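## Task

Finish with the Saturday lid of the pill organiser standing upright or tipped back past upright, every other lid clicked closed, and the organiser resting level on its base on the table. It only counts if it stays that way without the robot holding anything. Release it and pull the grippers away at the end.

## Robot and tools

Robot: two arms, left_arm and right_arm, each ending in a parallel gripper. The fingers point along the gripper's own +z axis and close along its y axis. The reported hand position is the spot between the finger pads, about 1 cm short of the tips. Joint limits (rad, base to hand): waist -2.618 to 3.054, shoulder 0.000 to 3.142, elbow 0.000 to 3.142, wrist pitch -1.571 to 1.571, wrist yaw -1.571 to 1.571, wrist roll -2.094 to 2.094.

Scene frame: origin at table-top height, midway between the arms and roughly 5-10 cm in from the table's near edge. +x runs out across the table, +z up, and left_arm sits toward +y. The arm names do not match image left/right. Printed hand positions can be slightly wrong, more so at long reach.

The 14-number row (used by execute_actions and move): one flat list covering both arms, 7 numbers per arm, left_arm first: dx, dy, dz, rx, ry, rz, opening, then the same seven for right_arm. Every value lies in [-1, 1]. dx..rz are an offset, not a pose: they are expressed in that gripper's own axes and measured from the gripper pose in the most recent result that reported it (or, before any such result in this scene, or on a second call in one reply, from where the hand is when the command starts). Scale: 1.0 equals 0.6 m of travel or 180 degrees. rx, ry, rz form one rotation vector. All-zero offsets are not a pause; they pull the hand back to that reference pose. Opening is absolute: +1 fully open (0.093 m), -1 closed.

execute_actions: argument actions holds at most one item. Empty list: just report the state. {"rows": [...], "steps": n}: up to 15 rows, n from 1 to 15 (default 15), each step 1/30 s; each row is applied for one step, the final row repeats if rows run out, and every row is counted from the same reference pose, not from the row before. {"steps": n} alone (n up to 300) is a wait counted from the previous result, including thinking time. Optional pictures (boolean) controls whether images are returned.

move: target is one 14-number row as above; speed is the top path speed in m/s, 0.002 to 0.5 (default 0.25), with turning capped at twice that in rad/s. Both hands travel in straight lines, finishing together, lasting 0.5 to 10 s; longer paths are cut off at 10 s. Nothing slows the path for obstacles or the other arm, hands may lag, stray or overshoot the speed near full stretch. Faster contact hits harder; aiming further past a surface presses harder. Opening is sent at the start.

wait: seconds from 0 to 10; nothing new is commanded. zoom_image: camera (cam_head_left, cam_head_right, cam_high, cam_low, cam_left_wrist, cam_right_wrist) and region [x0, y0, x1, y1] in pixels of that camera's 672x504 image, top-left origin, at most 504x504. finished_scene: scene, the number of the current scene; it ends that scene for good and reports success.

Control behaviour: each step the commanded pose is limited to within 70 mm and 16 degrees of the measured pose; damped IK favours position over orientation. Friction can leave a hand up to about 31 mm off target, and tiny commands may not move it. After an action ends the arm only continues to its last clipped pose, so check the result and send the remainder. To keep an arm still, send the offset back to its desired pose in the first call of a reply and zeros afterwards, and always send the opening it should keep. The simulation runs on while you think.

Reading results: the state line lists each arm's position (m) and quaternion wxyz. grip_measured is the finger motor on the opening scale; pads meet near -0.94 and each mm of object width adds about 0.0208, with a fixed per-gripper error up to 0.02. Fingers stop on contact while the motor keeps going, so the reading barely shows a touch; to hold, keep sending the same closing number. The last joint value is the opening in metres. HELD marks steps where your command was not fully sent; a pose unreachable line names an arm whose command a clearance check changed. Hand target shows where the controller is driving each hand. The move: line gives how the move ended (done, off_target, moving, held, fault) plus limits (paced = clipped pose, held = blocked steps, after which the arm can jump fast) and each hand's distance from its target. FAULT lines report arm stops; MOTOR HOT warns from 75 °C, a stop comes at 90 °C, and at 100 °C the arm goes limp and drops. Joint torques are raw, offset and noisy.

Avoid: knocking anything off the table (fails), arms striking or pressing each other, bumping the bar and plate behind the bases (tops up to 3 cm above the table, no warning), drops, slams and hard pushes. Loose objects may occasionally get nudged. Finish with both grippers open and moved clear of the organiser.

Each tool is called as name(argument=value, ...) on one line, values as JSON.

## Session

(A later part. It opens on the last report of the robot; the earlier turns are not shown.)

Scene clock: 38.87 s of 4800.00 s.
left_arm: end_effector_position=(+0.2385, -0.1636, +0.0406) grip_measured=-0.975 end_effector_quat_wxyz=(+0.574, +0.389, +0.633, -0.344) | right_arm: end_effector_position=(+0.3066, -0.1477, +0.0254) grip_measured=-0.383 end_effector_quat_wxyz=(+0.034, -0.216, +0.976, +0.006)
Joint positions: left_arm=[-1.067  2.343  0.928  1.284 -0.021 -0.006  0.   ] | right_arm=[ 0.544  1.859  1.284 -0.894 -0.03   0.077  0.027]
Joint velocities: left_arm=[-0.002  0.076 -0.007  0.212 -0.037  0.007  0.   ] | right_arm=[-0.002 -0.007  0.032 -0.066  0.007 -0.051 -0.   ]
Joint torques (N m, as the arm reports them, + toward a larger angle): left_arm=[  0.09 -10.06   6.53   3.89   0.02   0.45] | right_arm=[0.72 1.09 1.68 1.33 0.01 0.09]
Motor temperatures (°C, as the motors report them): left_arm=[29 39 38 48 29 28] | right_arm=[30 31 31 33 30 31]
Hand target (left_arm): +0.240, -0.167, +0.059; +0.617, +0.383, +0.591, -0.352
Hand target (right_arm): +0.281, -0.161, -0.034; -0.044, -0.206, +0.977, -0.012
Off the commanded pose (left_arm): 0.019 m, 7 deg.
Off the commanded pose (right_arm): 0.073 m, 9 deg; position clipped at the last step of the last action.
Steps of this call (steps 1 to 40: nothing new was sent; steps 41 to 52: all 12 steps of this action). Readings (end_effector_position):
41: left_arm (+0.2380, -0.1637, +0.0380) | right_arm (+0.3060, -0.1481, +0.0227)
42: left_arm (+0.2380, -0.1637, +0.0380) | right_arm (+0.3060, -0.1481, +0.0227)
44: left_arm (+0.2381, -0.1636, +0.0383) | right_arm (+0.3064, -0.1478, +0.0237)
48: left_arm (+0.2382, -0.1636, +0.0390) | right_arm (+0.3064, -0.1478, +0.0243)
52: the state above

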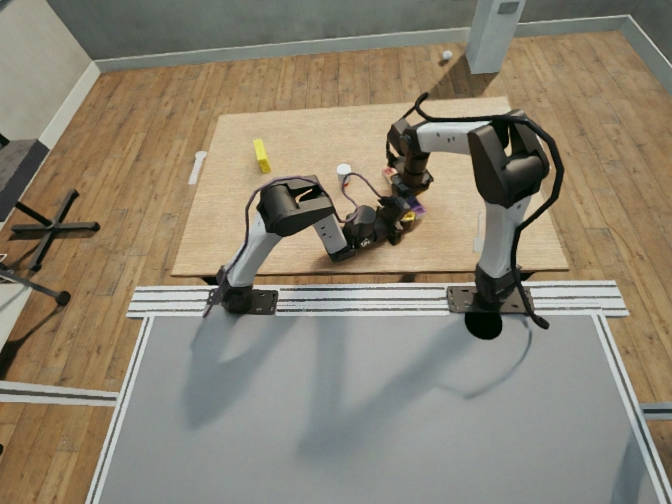

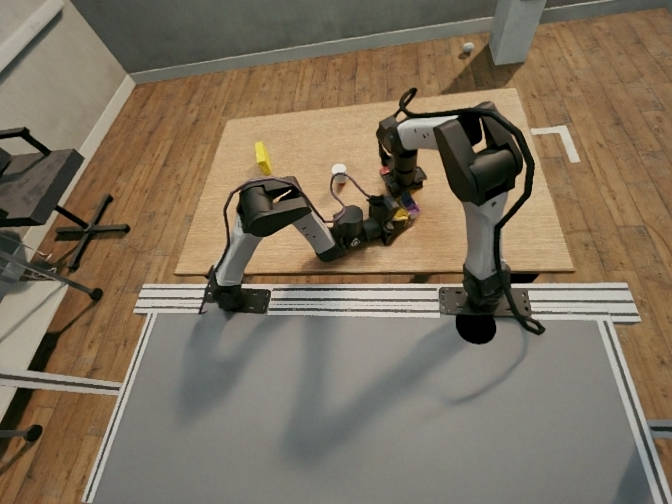

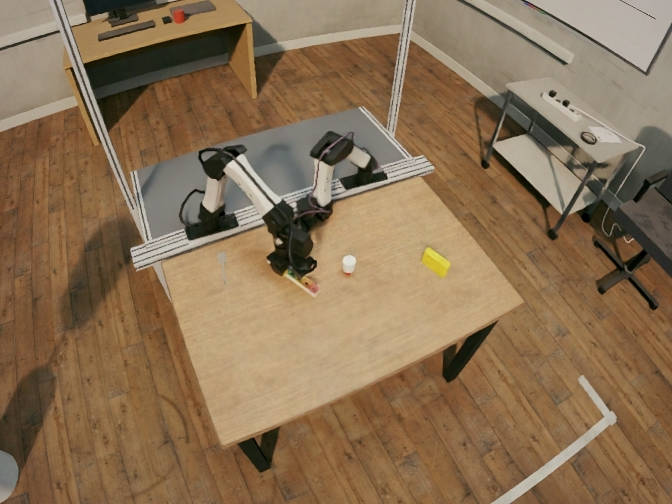

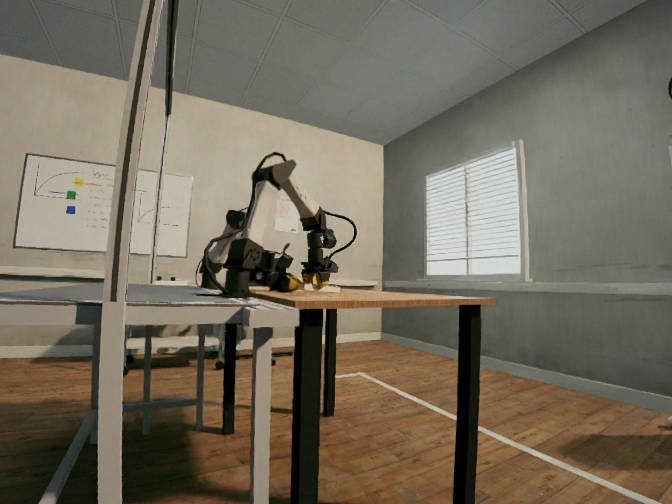

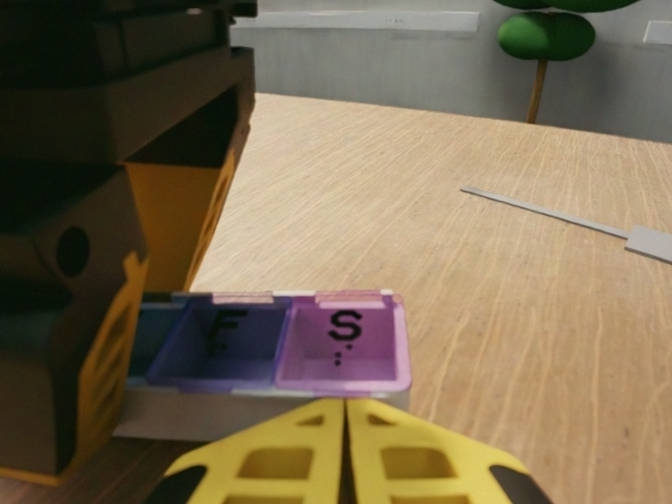

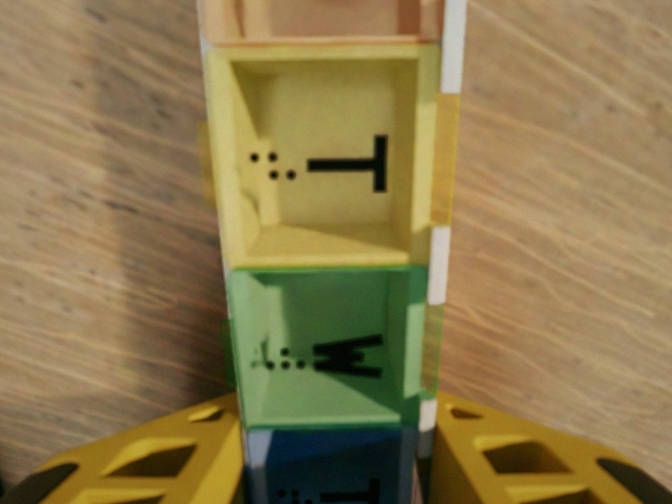

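execute_actions(actions=[{"rows":[[-0.028,0,0.004,0,-0.036,0.012,-1,0.042,0,0.1,0,0.045,0.004,-0.5],[-0.024,0,0.004,0,-0.029,0.012,-1,0.04,0,0.093,0,0.041,0.004,-0.5],[-0.02,0,0.004,0,-0.022,0.012,-1,0.038,0,0.086,0,0.038,0.003,-0.5],[-0.016,0,0.004,0,-0.015,0.012,-1,0.036,0,0.079,0,0.035,0.002,-0.5],[-0.012,0,0.004,0,-0.008,0.012,-1,0.034,0,0.072,0,0.032,0,-0.5],[-0.008,0,0.004,0,-0.001,0.012,-1,0.032,0,0.065,0,0.03,0,-0.5],[-0.004,0,0.004,0,0.006,0.012,-1,0.03,0,0.058,0,0.028,0,-0.5],[0,0,0.004,0,0.013,0.012,-1,0.029,0,0.052,0,0.026,0,-0.5],[0.004,0,0.004,0,0.02,0.012,-1,0.028,0,0.048,0,0.025,0,-0.5],[0.008,0,0.004,0,0.027,0.012,-1,0.028,0,0.045,0,0.024,0,-0.5],[0.012,0,0.004,0,0.034,0.012,-1,0.028,0,0.045,0,0.024,0,-0.5],[0.016,0,0.004,0,0.041,0.012,-1,0.028,0,0.045,0,0.024,0,-0.5],[0.019,0,0.004,0,0.048,0.012,-1,0.028,0,0.045,0,0.024,0,-0.5],[0.022,0,0.004,0,0.055,0.012,-1,0.028,0,0.045,0,0.024,0,-0.5],[0.025,0,0.004,0,0.062,0.012,-1,0.028,0,0.045,0,0.024,0,-0.5]]}], pictures=false)

execute_actions(actions=[{"steps":10}])

Scene clock: 41.83 s of 4800.00 s.
left_arm: end_effector_position=(+0.2376, -0.1614, +0.0334) grip_measured=-0.975 end_effector_quat_wxyz=(+0.542, +0.412, +0.660, -0.317) | right_arm: end_effector_position=(+0.3070, -0.1473, +0.0237) grip_measured=-0.383 end_effector_quat_wxyz=(+0.035, -0.218, +0.975, +0.008)
Joint positions: left_arm=[-1.067  2.276  0.928  1.108 -0.021  0.009  0.   ] | right_arm=[ 0.544  1.86   1.278 -0.882 -0.032  0.073  0.027]
Joint velocities: left_arm=[ 0.007 -0.256  0.007 -0.637 -0.037  0.125  0.   ] | right_arm=[-0.012  0.095 -0.081  0.037  0.007  0.022  0.001]
Joint torques (N m, as the arm reports them, + toward a larger angle): left_arm=[ -0.33 -14.11   7.75   2.4    0.04  -0.04] | right_arm=[ 0.72 -7.57  3.91  0.57  0.05  0.04]
Motor temperatures (°C, as the motors report them): left_arm=[29 40 38 50 29 29] | right_arm=[30 31 31 33 30 31]
Hand target (left_arm): +0.238, -0.163, +0.026; +0.519, +0.430, +0.676, -0.298
Hand target (right_arm): +0.293, -0.155, -0.001; -0.003, -0.216, +0.976, -0.002
Off the commanded pose (left_arm): 0.009 m, 5 deg.
Off the commanded pose (right_arm): 0.031 m, 5 deg.
Steps of this call (steps 1 to 74: nothing new was sent; steps 75 to 89: all 15 steps of this action). Readings (end_effector_position):
75: left_arm (+0.2386, -0.1635, +0.0413) | right_arm (+0.3067, -0.1476, +0.0257)
76: left_arm (+0.2386, -0.1635, +0.0413) | right_arm (+0.3067, -0.1476, +0.0257)
78: left_arm (+0.2386, -0.1635, +0.0405) | right_arm (+0.3068, -0.1477, +0.0263)
82: left_arm (+0.2386, -0.1634, +0.0388) | right_arm (+0.3071, -0.1478, +0.0263)
89: the state above

Scene clock: 42.17 s of 4800.00 s.
left_arm: end_effector_position=(+0.2377, -0.1614, +0.0305) grip_measured=-0.975 end_effector_quat_wxyz=(+0.529, +0.422, +0.670, -0.306) | right_arm: end_effector_position=(+0.3069, -0.1473, +0.0214) grip_measured=-0.383 end_effector_quat_wxyz=(+0.034, -0.218, +0.975, +0.008)
Joint positions: left_arm=[-1.067  2.255  0.938  1.033 -0.021  0.018  0.   ] | right_arm=[ 0.544  1.865  1.275 -0.878 -0.032  0.073  0.027]
Joint velocities: left_arm=[ 0.002 -0.007 -0.012 -0.007  0.022 -0.037  0.   ] | right_arm=[ 0.002 -0.007  0.007 -0.066 -0.007  0.037 -0.001]
Joint torques (N m, as the arm reports them, + toward a larger angle): left_arm=[ -0.29 -13.48   7.12   2.23  -0.04  -0.11] | right_arm=[ 1.03 -7.54  4.06  0.7   0.05 -0.08]
Motor temperatures (°C, as the motors report them): left_arm=[29 40 38 50 29 29] | right_arm=[30 31 31 33 30 31]
Hand target (left_arm): +0.238, -0.163, +0.026; +0.519, +0.430, +0.676, -0.298
Hand target (right_arm): +0.293, -0.155, -0.001; -0.003, -0.216, +0.976, -0.002
Off the commanded pose (left_arm): 0.006 m, 3 deg.
Off the commanded pose (right_arm): 0.029 m, 4 deg.
Steps of this call (steps 1 to 10: nothing new was sent). Readings (end_effector_position):
1: left_arm (+0.2374, -0.1609, +0.0328) | right_arm (+0.3066, -0.1475, +0.0218)
2: left_arm (+0.2374, -0.1609, +0.0323) | right_arm (+0.3068, -0.1474, +0.0214)
4: left_arm (+0.2376, -0.1614, +0.0316) | right_arm (+0.3069, -0.1473, +0.0214)
8: left_arm (+0.2377, -0.1613, +0.0305) | right_arm (+0.3069, -0.1473, +0.0214)
10: the state above

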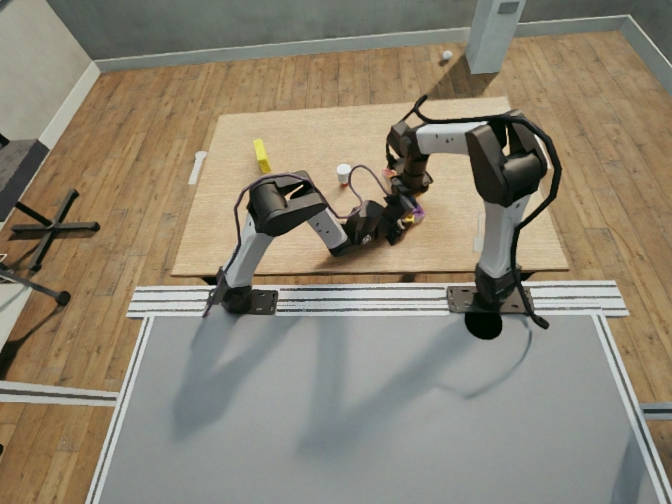

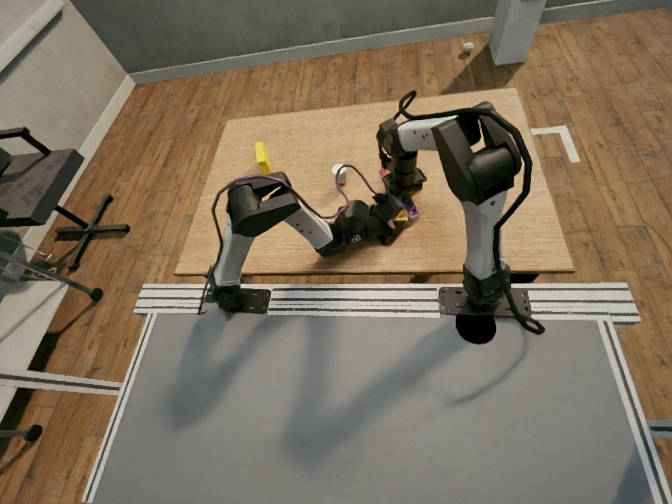

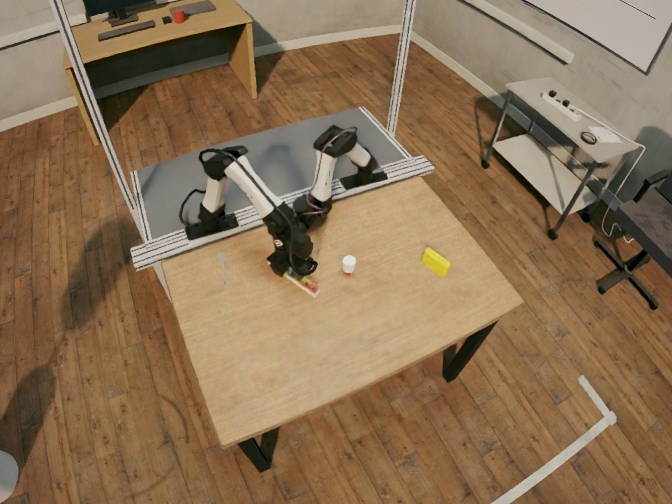

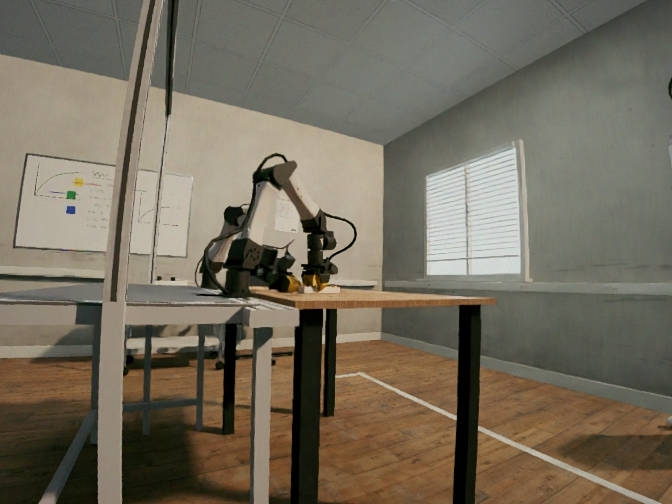

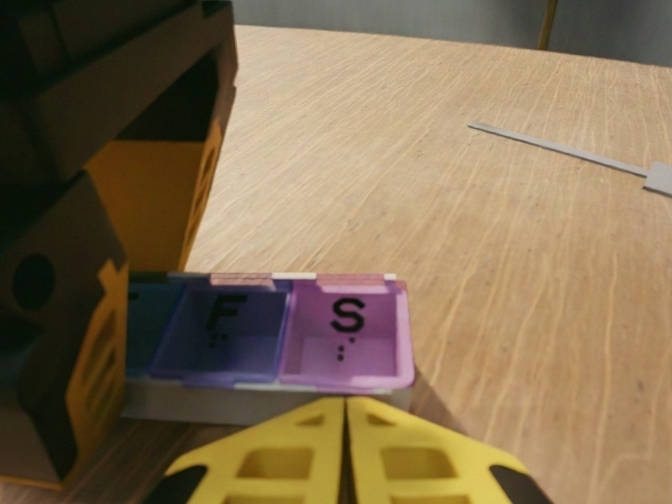

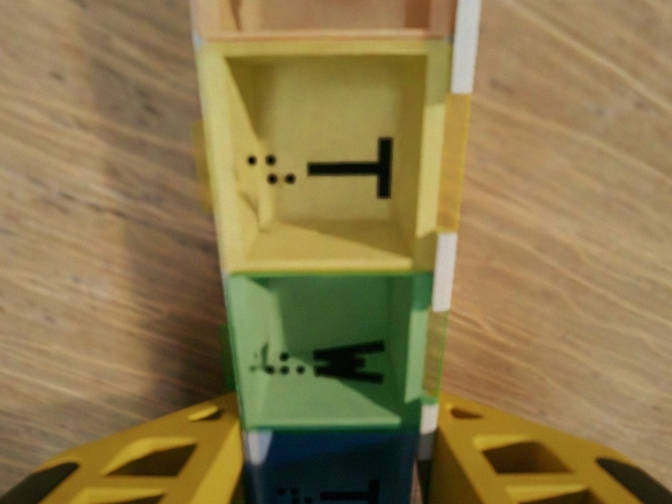

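move(target=[-0.005,0,-0.08,0,0,0,-1,0,0,0,0,0,0,-0.3], speed=0.08)

move(target=[-0.01,-0.08,0,0.028,0,0.007,-1,0.042,0,-0.008,0,0.055,0,0.1], speed=0.06)

Scene clock: 45.13 s of 4800.00 s.
left_arm: end_effector_position=(+0.2194, -0.1248, +0.0455) grip_measured=-0.975 end_effector_quat_wxyz=(+0.529, +0.423, +0.670, -0.306) | right_arm: end_effector_position=(+0.3068, -0.1473, +0.0214) grip_measured=-0.293 end_effector_quat_wxyz=(+0.034, -0.218, +0.975, +0.008)
Joint positions: left_arm=[-1.067  2.114  0.752  1.077 -0.021  0.018  0.   ] | right_arm=[ 0.544  1.865  1.275 -0.878 -0.033  0.073  0.031]
Joint velocities: left_arm=[-0.002  0.007 -0.017  0.022 -0.081  0.022  0.   ] | right_arm=[ 0.012 -0.002 -0.002 -0.037  0.007  0.037  0.001]
Joint torques (N m, as the arm reports them, + toward a larger angle): left_arm=[ -0.43 -12.37   3.9    2.74  -0.04  -0.22] | right_arm=[  0.43 -11.37   6.43   0.75   0.07  -0.09]
Motor temperatures (°C, as the motors report them): left_arm=[29 41 38 49 29 28] | right_arm=[30 31 31 33 30 31]
Hand target (left_arm): +0.216, -0.122, +0.045; +0.529, +0.422, +0.670, -0.306
Hand target (right_arm): +0.307, -0.147, +0.021; +0.034, -0.218, +0.975, +0.008
Off the commanded pose (left_arm): 0.005 m, 0 deg.
Off the commanded pose (right_arm): 0.000 m, 0 deg.
move: done

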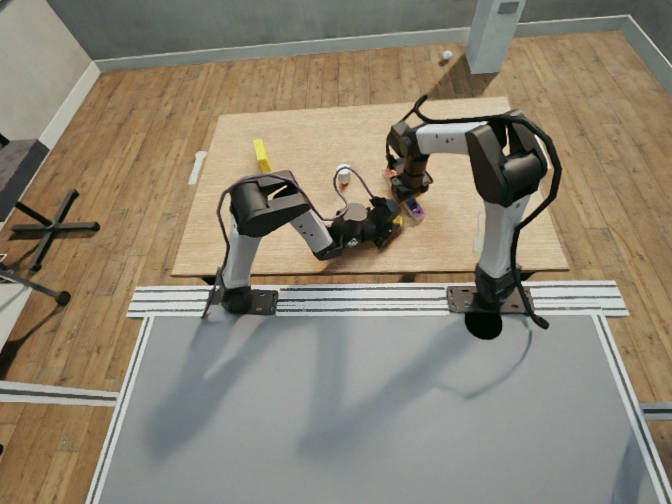

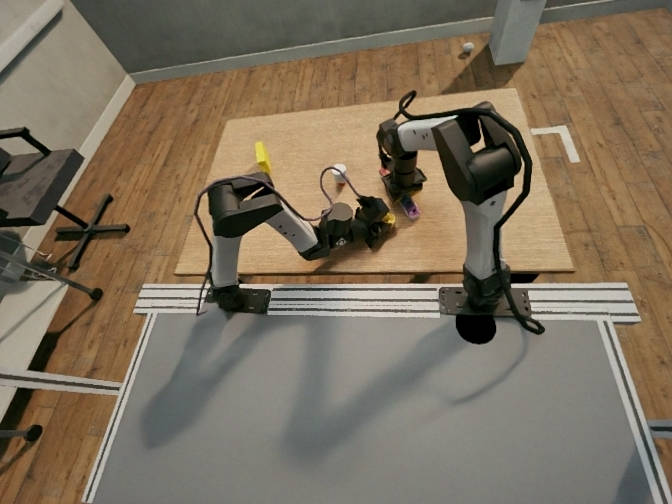

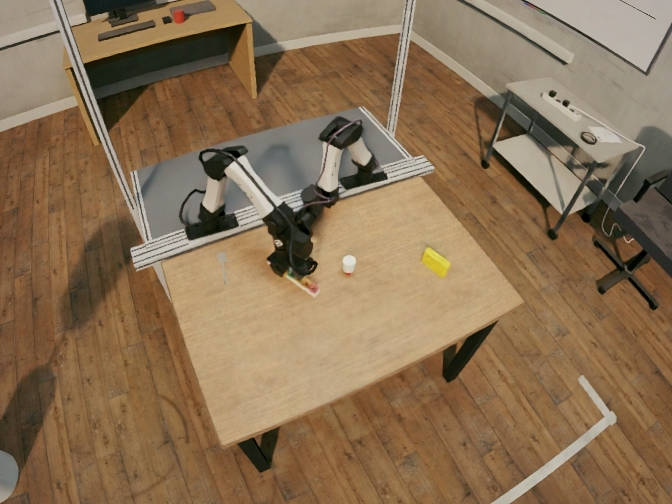

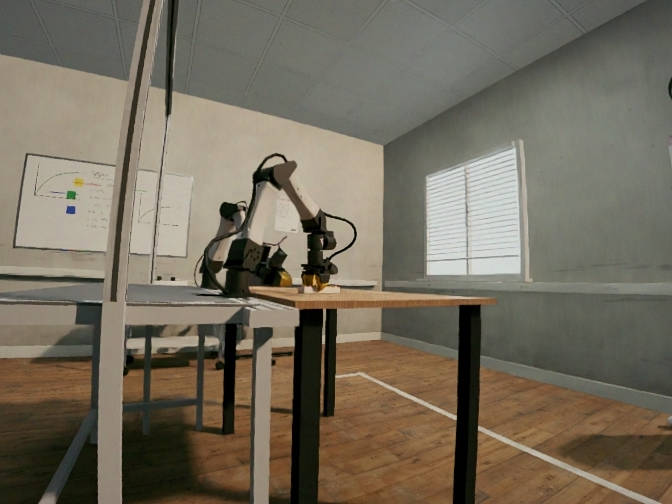

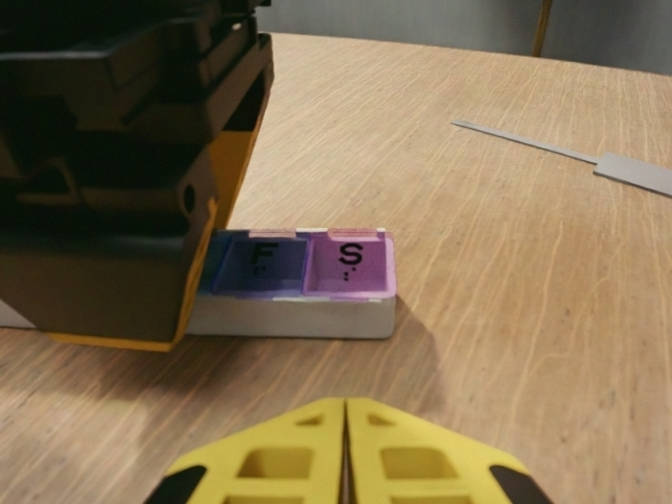

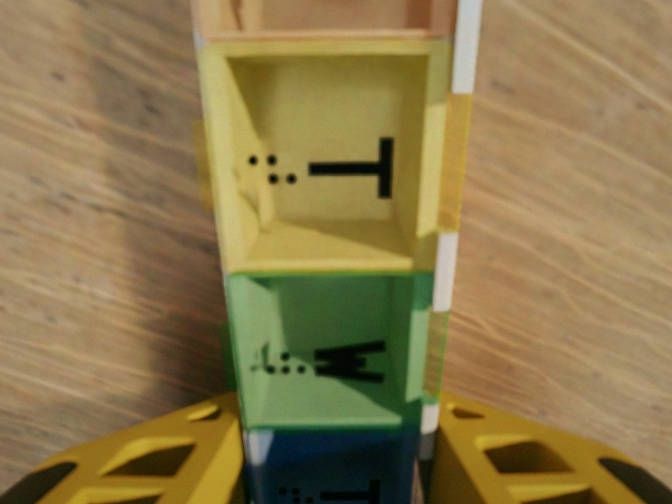

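Scene clock: 46.97 s of 4800.00 s.
left_arm: end_effector_position=(+0.1785, -0.1426, +0.0430) grip_measured=-0.975 end_effector_quat_wxyz=(+0.512, +0.454, +0.652, -0.327) | right_arm: end_effector_position=(+0.2854, -0.1580, +0.0284) grip_measured=+0.098 end_effector_quat_wxyz=(-0.036, -0.215, +0.976, -0.011)
Joint positions: left_arm=[-1.157  2.114  0.752  1.07  -0.021  0.017  0.   ] | right_arm=[ 0.544  1.895  1.346 -1.063 -0.038  0.073  0.05 ]
Joint velocities: left_arm=[ 0.007 -0.007  0.002 -0.037 -0.037  0.066  0.   ] | right_arm=[-0.002 -0.002 -0.012 -0.051 -0.051 -0.022 -0.   ]
Joint torques (N m, as the arm reports them, + toward a larger angle): left_arm=[ -0.55 -12.56   7.55   2.45  -0.09  -0.24] | right_arm=[ 0.46 -9.52  7.06  0.07  0.02 -0.09]
Motor temperatures (°C, as the motors report them): left_arm=[29 42 38 49 29 28] | right_arm=[30 32 31 33 30 31]
Hand target (left_arm): +0.177, -0.149, +0.050; +0.513, +0.452, +0.651, -0.330
Hand target (right_arm): +0.284, -0.158, +0.025; -0.050, -0.217, +0.975, -0.012
Off the commanded pose (left_arm): 0.009 m, 0 deg.
Off the commanded pose (right_arm): 0.004 m, 2 deg.
move: done

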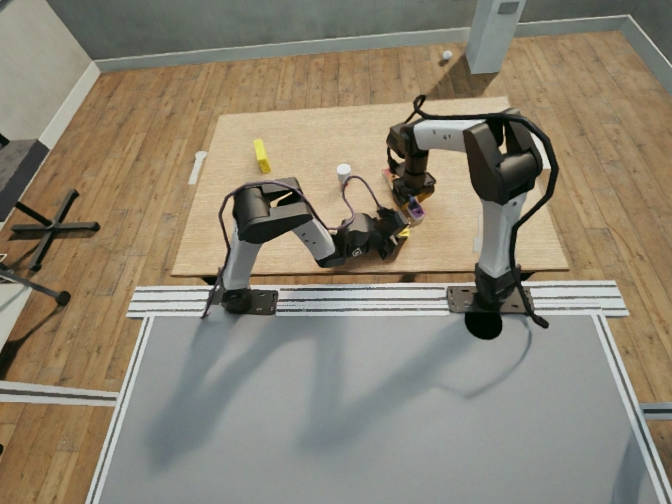

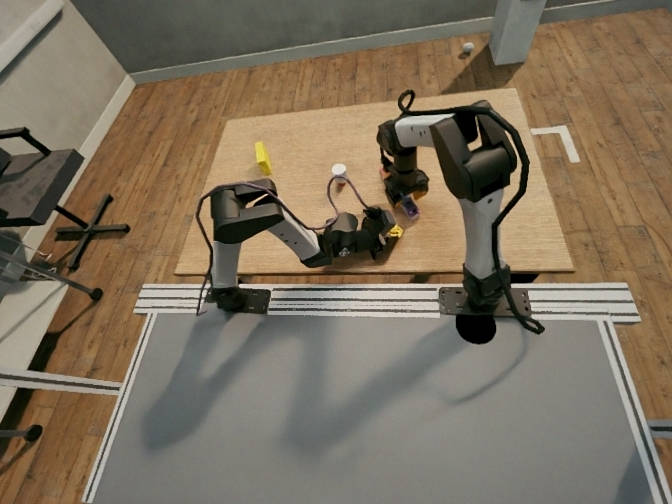

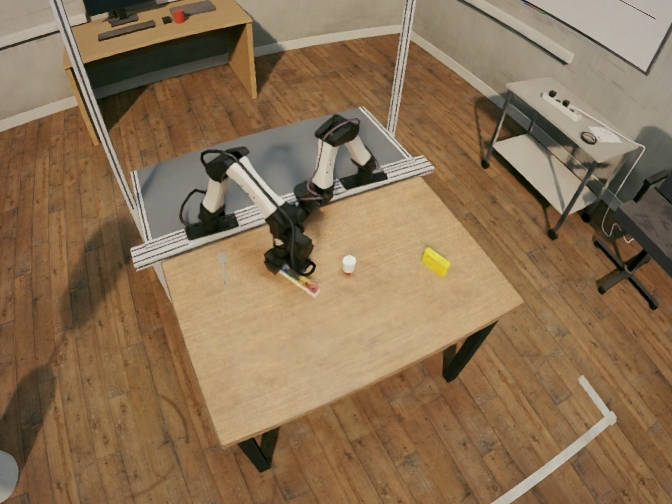

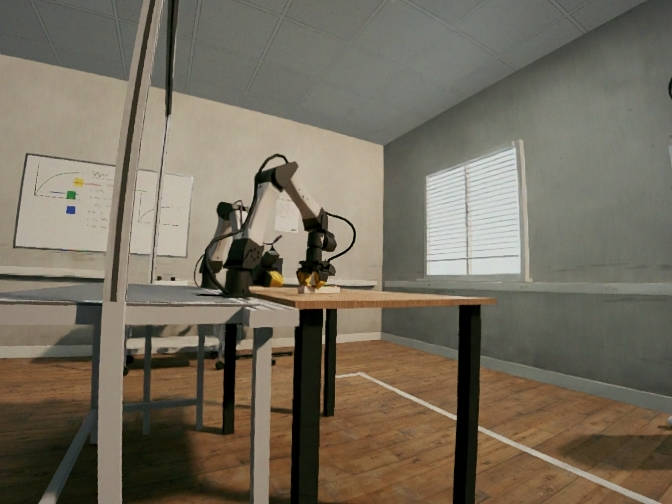

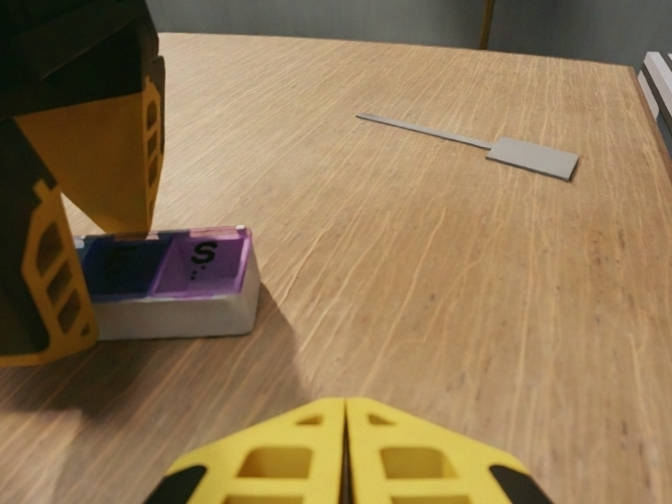

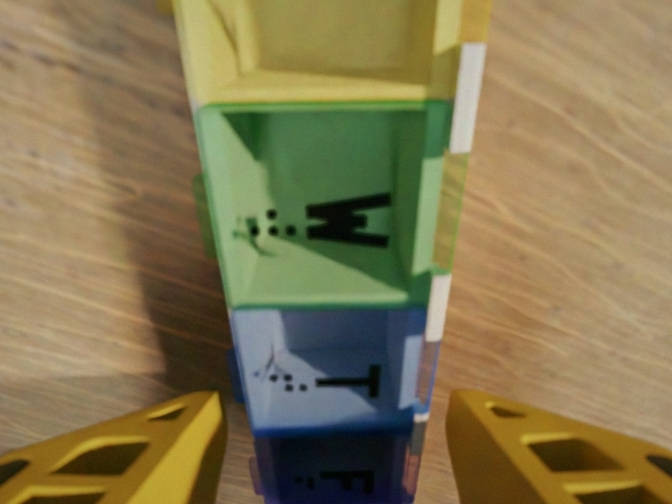

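execute_actions(actions=[{"rows":[[0,0,0,0,0,0,-1,0,0,0.008,0,0.008,0,0.1],[0,0,0,0,0,0,-1,0,0,0.012,0,0.008,0,0.1],[0,0,0,0,0,0,-1,0,0,0.016,0,0.008,0,0.1],[0,0,0,0,0,0,-1,0,0,0.02,0,0.008,0,0.1],[0,0,0,0,0,0,-1,0,0,0.024,0,0.008,0,0.1],[0,0,0,0,0,0,-1,0,0,0.026,0,0.008,0,0.05]],"steps":12}], pictures=false)

Scene clock: 48.03 s of 4800.00 s.
left_arm: end_effector_position=(+0.1785, -0.1425, +0.0429) grip_measured=-0.975 end_effector_quat_wxyz=(+0.512, +0.454, +0.652, -0.326) | right_arm: end_effector_position=(+0.2876, -0.1570, +0.0225) grip_measured=+0.052 end_effector_quat_wxyz=(-0.037, -0.215, +0.976, -0.011)
Joint positions: left_arm=[-1.157  2.114  0.752  1.069 -0.021  0.017  0.   ] | right_arm=[ 0.544  1.913  1.346 -1.047 -0.038  0.073  0.048]
Joint velocities: left_arm=[-0.012  0.002  0.002 -0.095  0.022  0.095  0.   ] | right_arm=[-0.012  0.012  0.007  0.007  0.037  0.007 -0.   ]
Joint torques (N m, as the arm reports them, + toward a larger angle): left_arm=[  0.   -11.5    5.71   2.62  -0.02  -0.2 ] | right_arm=[ 0.67 -9.66  5.05  0.41  0.08 -0.04]
Motor temperatures (°C, as the motors report them): left_arm=[29 42 38 49 29 28] | right_arm=[30 32 31 33 30 31]
Hand target (left_arm): +0.178, -0.143, +0.043; +0.512, +0.454, +0.652, -0.327
Hand target (right_arm): +0.284, -0.159, +0.013; -0.048, -0.215, +0.975, -0.014
Off the commanded pose (left_arm): 0.000 m, 0 deg.
Off the commanded pose (right_arm): 0.010 m, 1 deg.
Steps of this call (steps 1 to 20: nothing new was sent; steps 21 to 32: all 12 steps of this action). Readings (end_effector_position):
21: left_arm (+0.1785, -0.1425, +0.0429) | right_arm (+0.2851, -0.1582, +0.0284)
22: left_arm (+0.1785, -0.1425, +0.0429) | right_arm (+0.2851, -0.1582, +0.0284)
24: left_arm (+0.1785, -0.1425, +0.0429) | right_arm (+0.2853, -0.1581, +0.0284)
28: left_arm (+0.1785, -0.1425, +0.0429) | right_arm (+0.2869, -0.1573, +0.0250)
32: the state above

execute_actions(actions=[{"rows":[[0,0,0,0,0,0,-1,0,0,0,0,0,0,0],[0,0,0,0,0,0,-1,0,0,0,0,0,0,-0.05],[0,0,0,0,0,0,-1,0,0,0,0,0,0,-0.1],[0,0,0,0,0,0,-1,0,0,0,0,0,0,-0.15],[0,0,0,0,0,0,-1,0,0,0,0,0,0,-0.2],[0,0,0,0,0,0,-1,0,0,0,0,0,0,-0.26],[0,0,0,0,0,0,-1,0,0,0,0,0,0,-0.33],[0,0,0,0,0,0,-1,0,0,0,0,0,0,-0.4],[0,0,0,0,0,0,-1,0,0,0,0,0,0,-0.5]],"steps":11}], pictures=false)

move(target=[0,0,0,0,0,0,-1,0.088,-0.01,-0.008,0,0,0.04,-0.5], speed=0.06)

Scene clock: 49.60 s of 4800.00 s.
left_arm: end_effector_position=(+0.1785, -0.1425, +0.0429) grip_measured=-0.975 end_effector_quat_wxyz=(+0.512, +0.454, +0.652, -0.326) | right_arm: end_effector_position=(+0.2884, -0.1566, +0.0224) grip_measured=-0.380 end_effector_quat_wxyz=(-0.035, -0.215, +0.976, -0.010)
Joint positions: left_arm=[-1.157  2.114  0.752  1.069 -0.021  0.017  0.   ] | right_arm=[ 0.544  1.913  1.346 -1.043 -0.038  0.073  0.027]
Joint velocities: left_arm=[-0.012 -0.012 -0.007 -0.051  0.11  -0.066  0.   ] | right_arm=[-0.002  0.002 -0.012  0.037  0.022  0.007  0.001]
Joint torques (N m, as the arm reports them, + toward a larger angle): left_arm=[  0.12 -11.74   5.56   2.62  -0.01  -0.18] | right_arm=[  0.52 -11.51   5.96   0.29   0.09  -0.02]
Motor temperatures (°C, as the motors report them): left_arm=[29 43 38 49 29 28] | right_arm=[30 32 32 33 30 31]
Hand target (left_arm): +0.178, -0.143, +0.043; +0.512, +0.454, +0.652, -0.326
Hand target (right_arm): +0.288, -0.157, +0.023; -0.037, -0.215, +0.976, -0.011
Off the commanded pose (left_arm): 0.000 m, 0 deg.
Off the commanded pose (right_arm): 0.001 m, 0 deg.
Steps of this call (steps 1 to 36: nothing new was sent; steps 37 to 47: all 11 steps of this action). Readings (end_effector_position):
37: left_arm (+0.1785, -0.1425, +0.0429) | right_arm (+0.2884, -0.1566, +0.0224)
38: left_arm (+0.1785, -0.1425, +0.0429) | right_arm (+0.2884, -0.1566, +0.0224)
40: left_arm (+0.1785, -0.1425, +0.0429) | right_arm (+0.2884, -0.1566, +0.0224)
44: left_arm (+0.1785, -0.1425, +0.0429) | right_arm (+0.2884, -0.1566, +0.0224)
47: the state above

Scene clock: 51.17 s of 4800.00 s.
left_arm: end_effector_position=(+0.1785, -0.1425, +0.0429) grip_measured=-0.975 end_effector_quat_wxyz=(+0.512, +0.454, +0.652, -0.326) | right_arm: end_effector_position=(+0.2452, -0.1805, +0.0287) grip_measured=-0.380 end_effector_quat_wxyz=(-0.039, -0.165, +0.985, -0.014)
Joint positions: left_arm=[-1.157  2.114  0.752  1.069 -0.021  0.017  0.   ] | right_arm=[ 0.544  1.739  1.141 -1.023 -0.038  0.176  0.027]
Joint velocities: left_arm=[ 0.007 -0.017  0.002  0.007 -0.037 -0.037  0.   ] | right_arm=[ 0.002 -0.002 -0.002 -0.007  0.095 -0.081  0.002]
Joint torques (N m, as the arm reports them, + toward a larger angle): left_arm=[  0.03 -11.59   5.62   2.63  -0.06  -0.18] | right_arm=[ -0.22 -11.66   4.52   0.35   0.03  -0.04]
Motor temperatures (°C, as the motors report them): left_arm=[29 43 38 49 29 28] | right_arm=[30 32 32 33 30 31]
Hand target (left_arm): +0.178, -0.143, +0.043; +0.512, +0.454, +0.652, -0.326
Hand target (right_arm): +0.244, -0.185, +0.030; -0.035, -0.154, +0.987, -0.013
Off the commanded pose (left_arm): 0.000 m, 0 deg.
Off the commanded pose (right_arm): 0.005 m, 1 deg.
move: done

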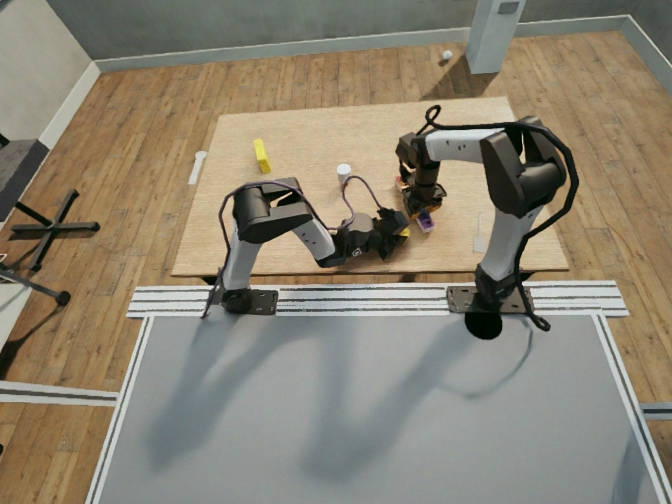

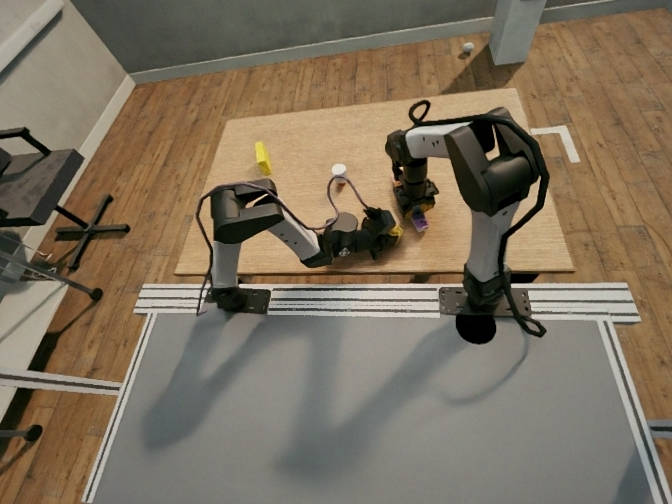

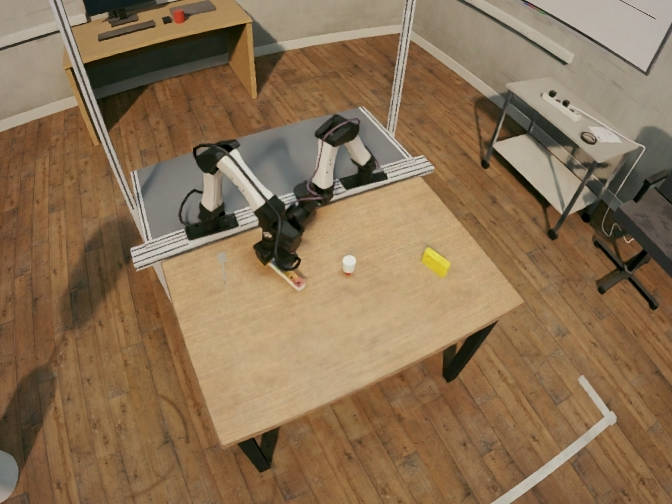

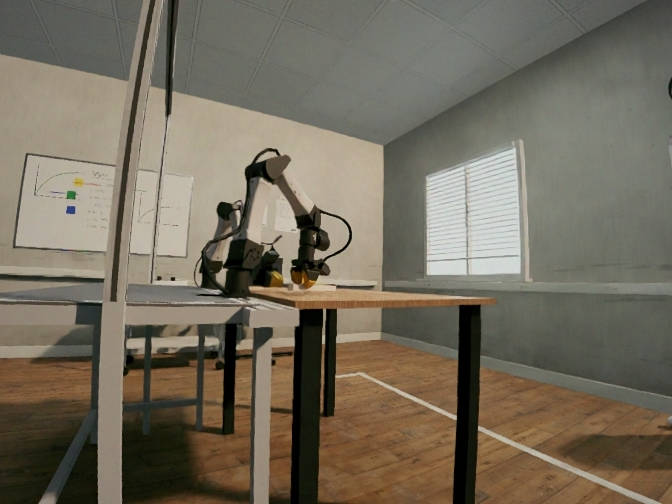

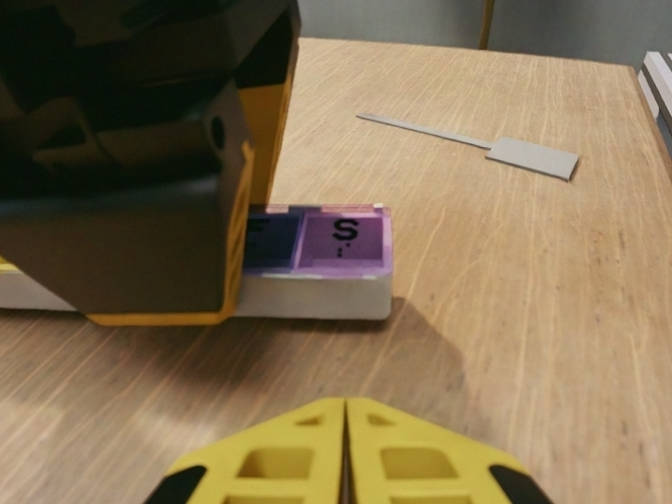

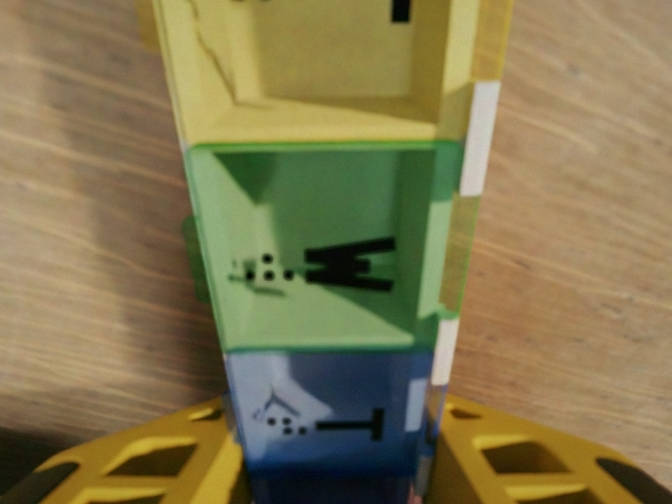

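move(target=[0.027,0.005,0.059,0,0.014,0,-1,0.014,0,0.035,0,0.009,0,-0.5], speed=0.05)

Scene clock: 52.93 s of 4800.00 s.
left_arm: end_effector_position=(+0.1884, -0.1682, +0.0295) grip_measured=-0.975 end_effector_quat_wxyz=(+0.508, +0.456, +0.655, -0.324) | right_arm: end_effector_position=(+0.2432, -0.1819, +0.0208) grip_measured=-0.380 end_effector_quat_wxyz=(-0.038, -0.163, +0.986, -0.013)
Joint positions: left_arm=[-1.157  2.212  0.879  1.029 -0.021  0.017  0.   ] | right_arm=[ 0.544  1.739  1.107 -0.986 -0.038  0.179  0.027]
Joint velocities: left_arm=[-0.012  0.017 -0.002  0.007 -0.081 -0.081  0.   ] | right_arm=[ 0.002 -0.017 -0.022  0.007  0.037 -0.051  0.   ]
Joint torques (N m, as the arm reports them, + toward a larger angle): left_arm=[  0.87 -10.51   7.35   2.37   0.07  -0.15] | right_arm=[ 0.93 -7.73  3.96  0.5   0.   -0.04]
Motor temperatures (°C, as the motors report them): left_arm=[29 43 38 49 29 28] | right_arm=[30 32 32 33 30 31]
Hand target (left_arm): +0.193, -0.168, +0.018; +0.497, +0.461, +0.663, -0.317
Hand target (right_arm): +0.236, -0.184, +0.009; -0.053, -0.164, +0.985, -0.016
Off the commanded pose (left_arm): 0.012 m, 2 deg.
Off the commanded pose (right_arm): 0.015 m, 2 deg.
move: off_target (left_arm, right_arm)

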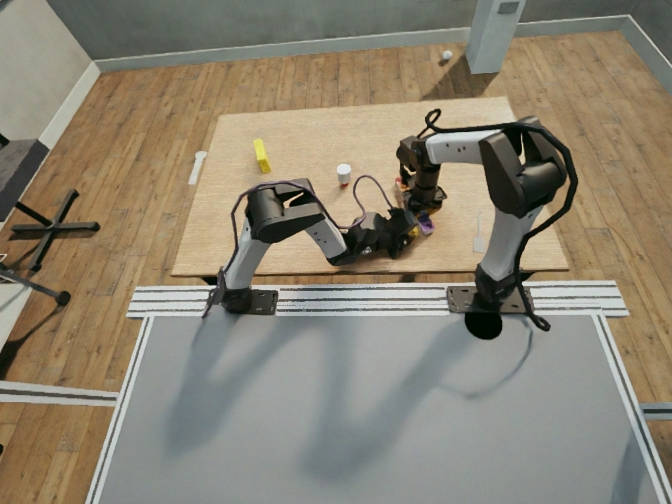

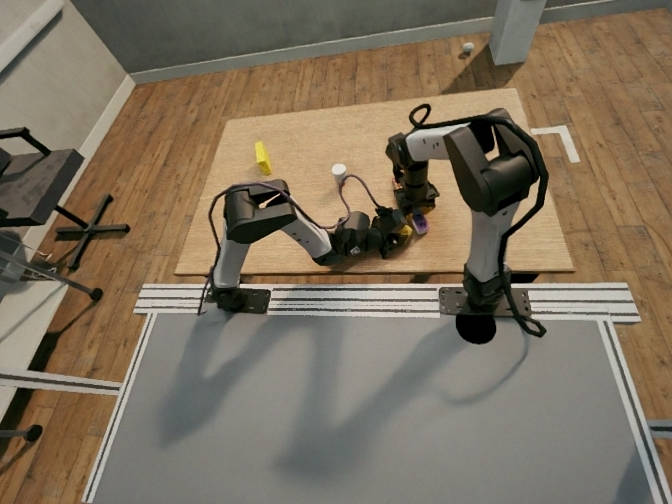

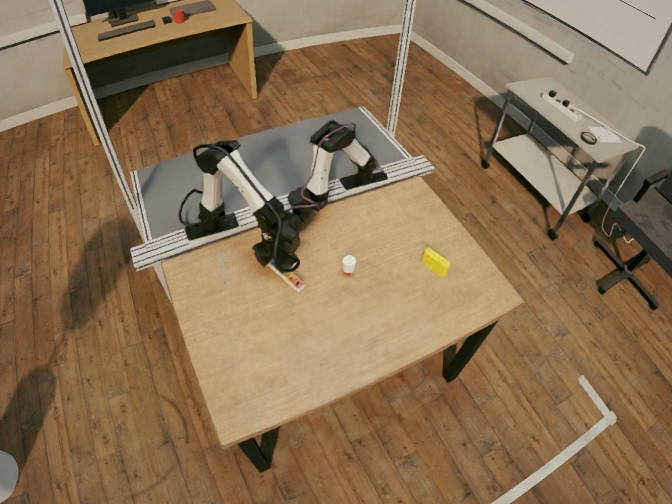

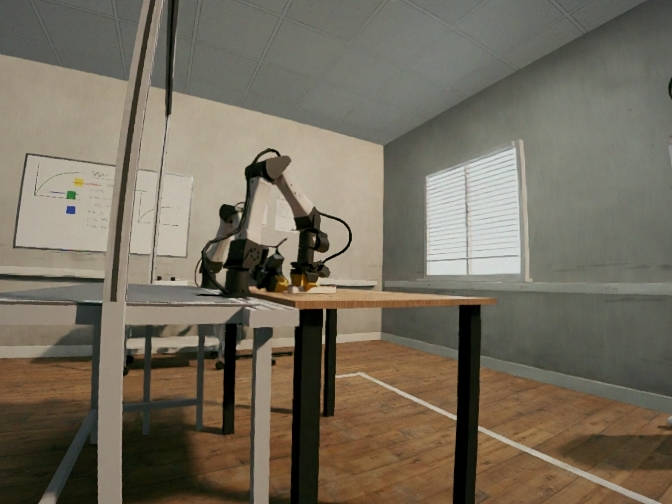

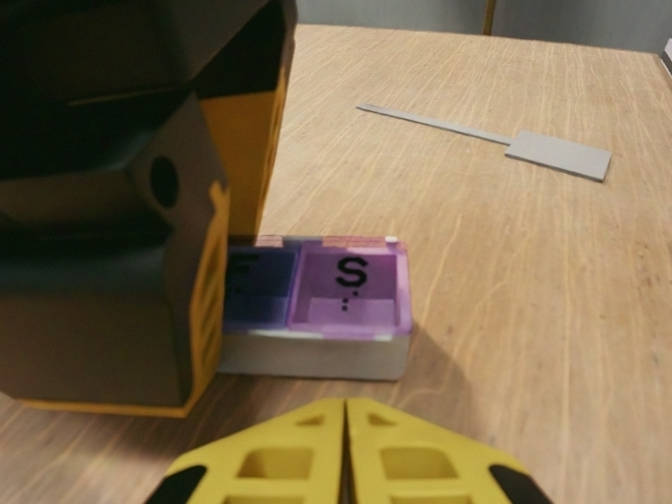

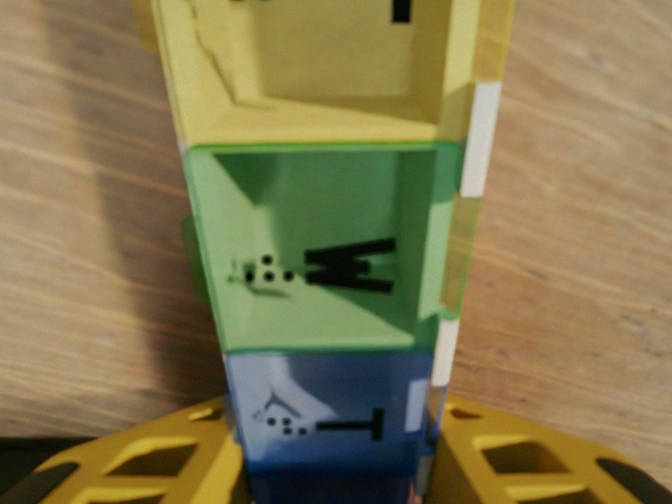

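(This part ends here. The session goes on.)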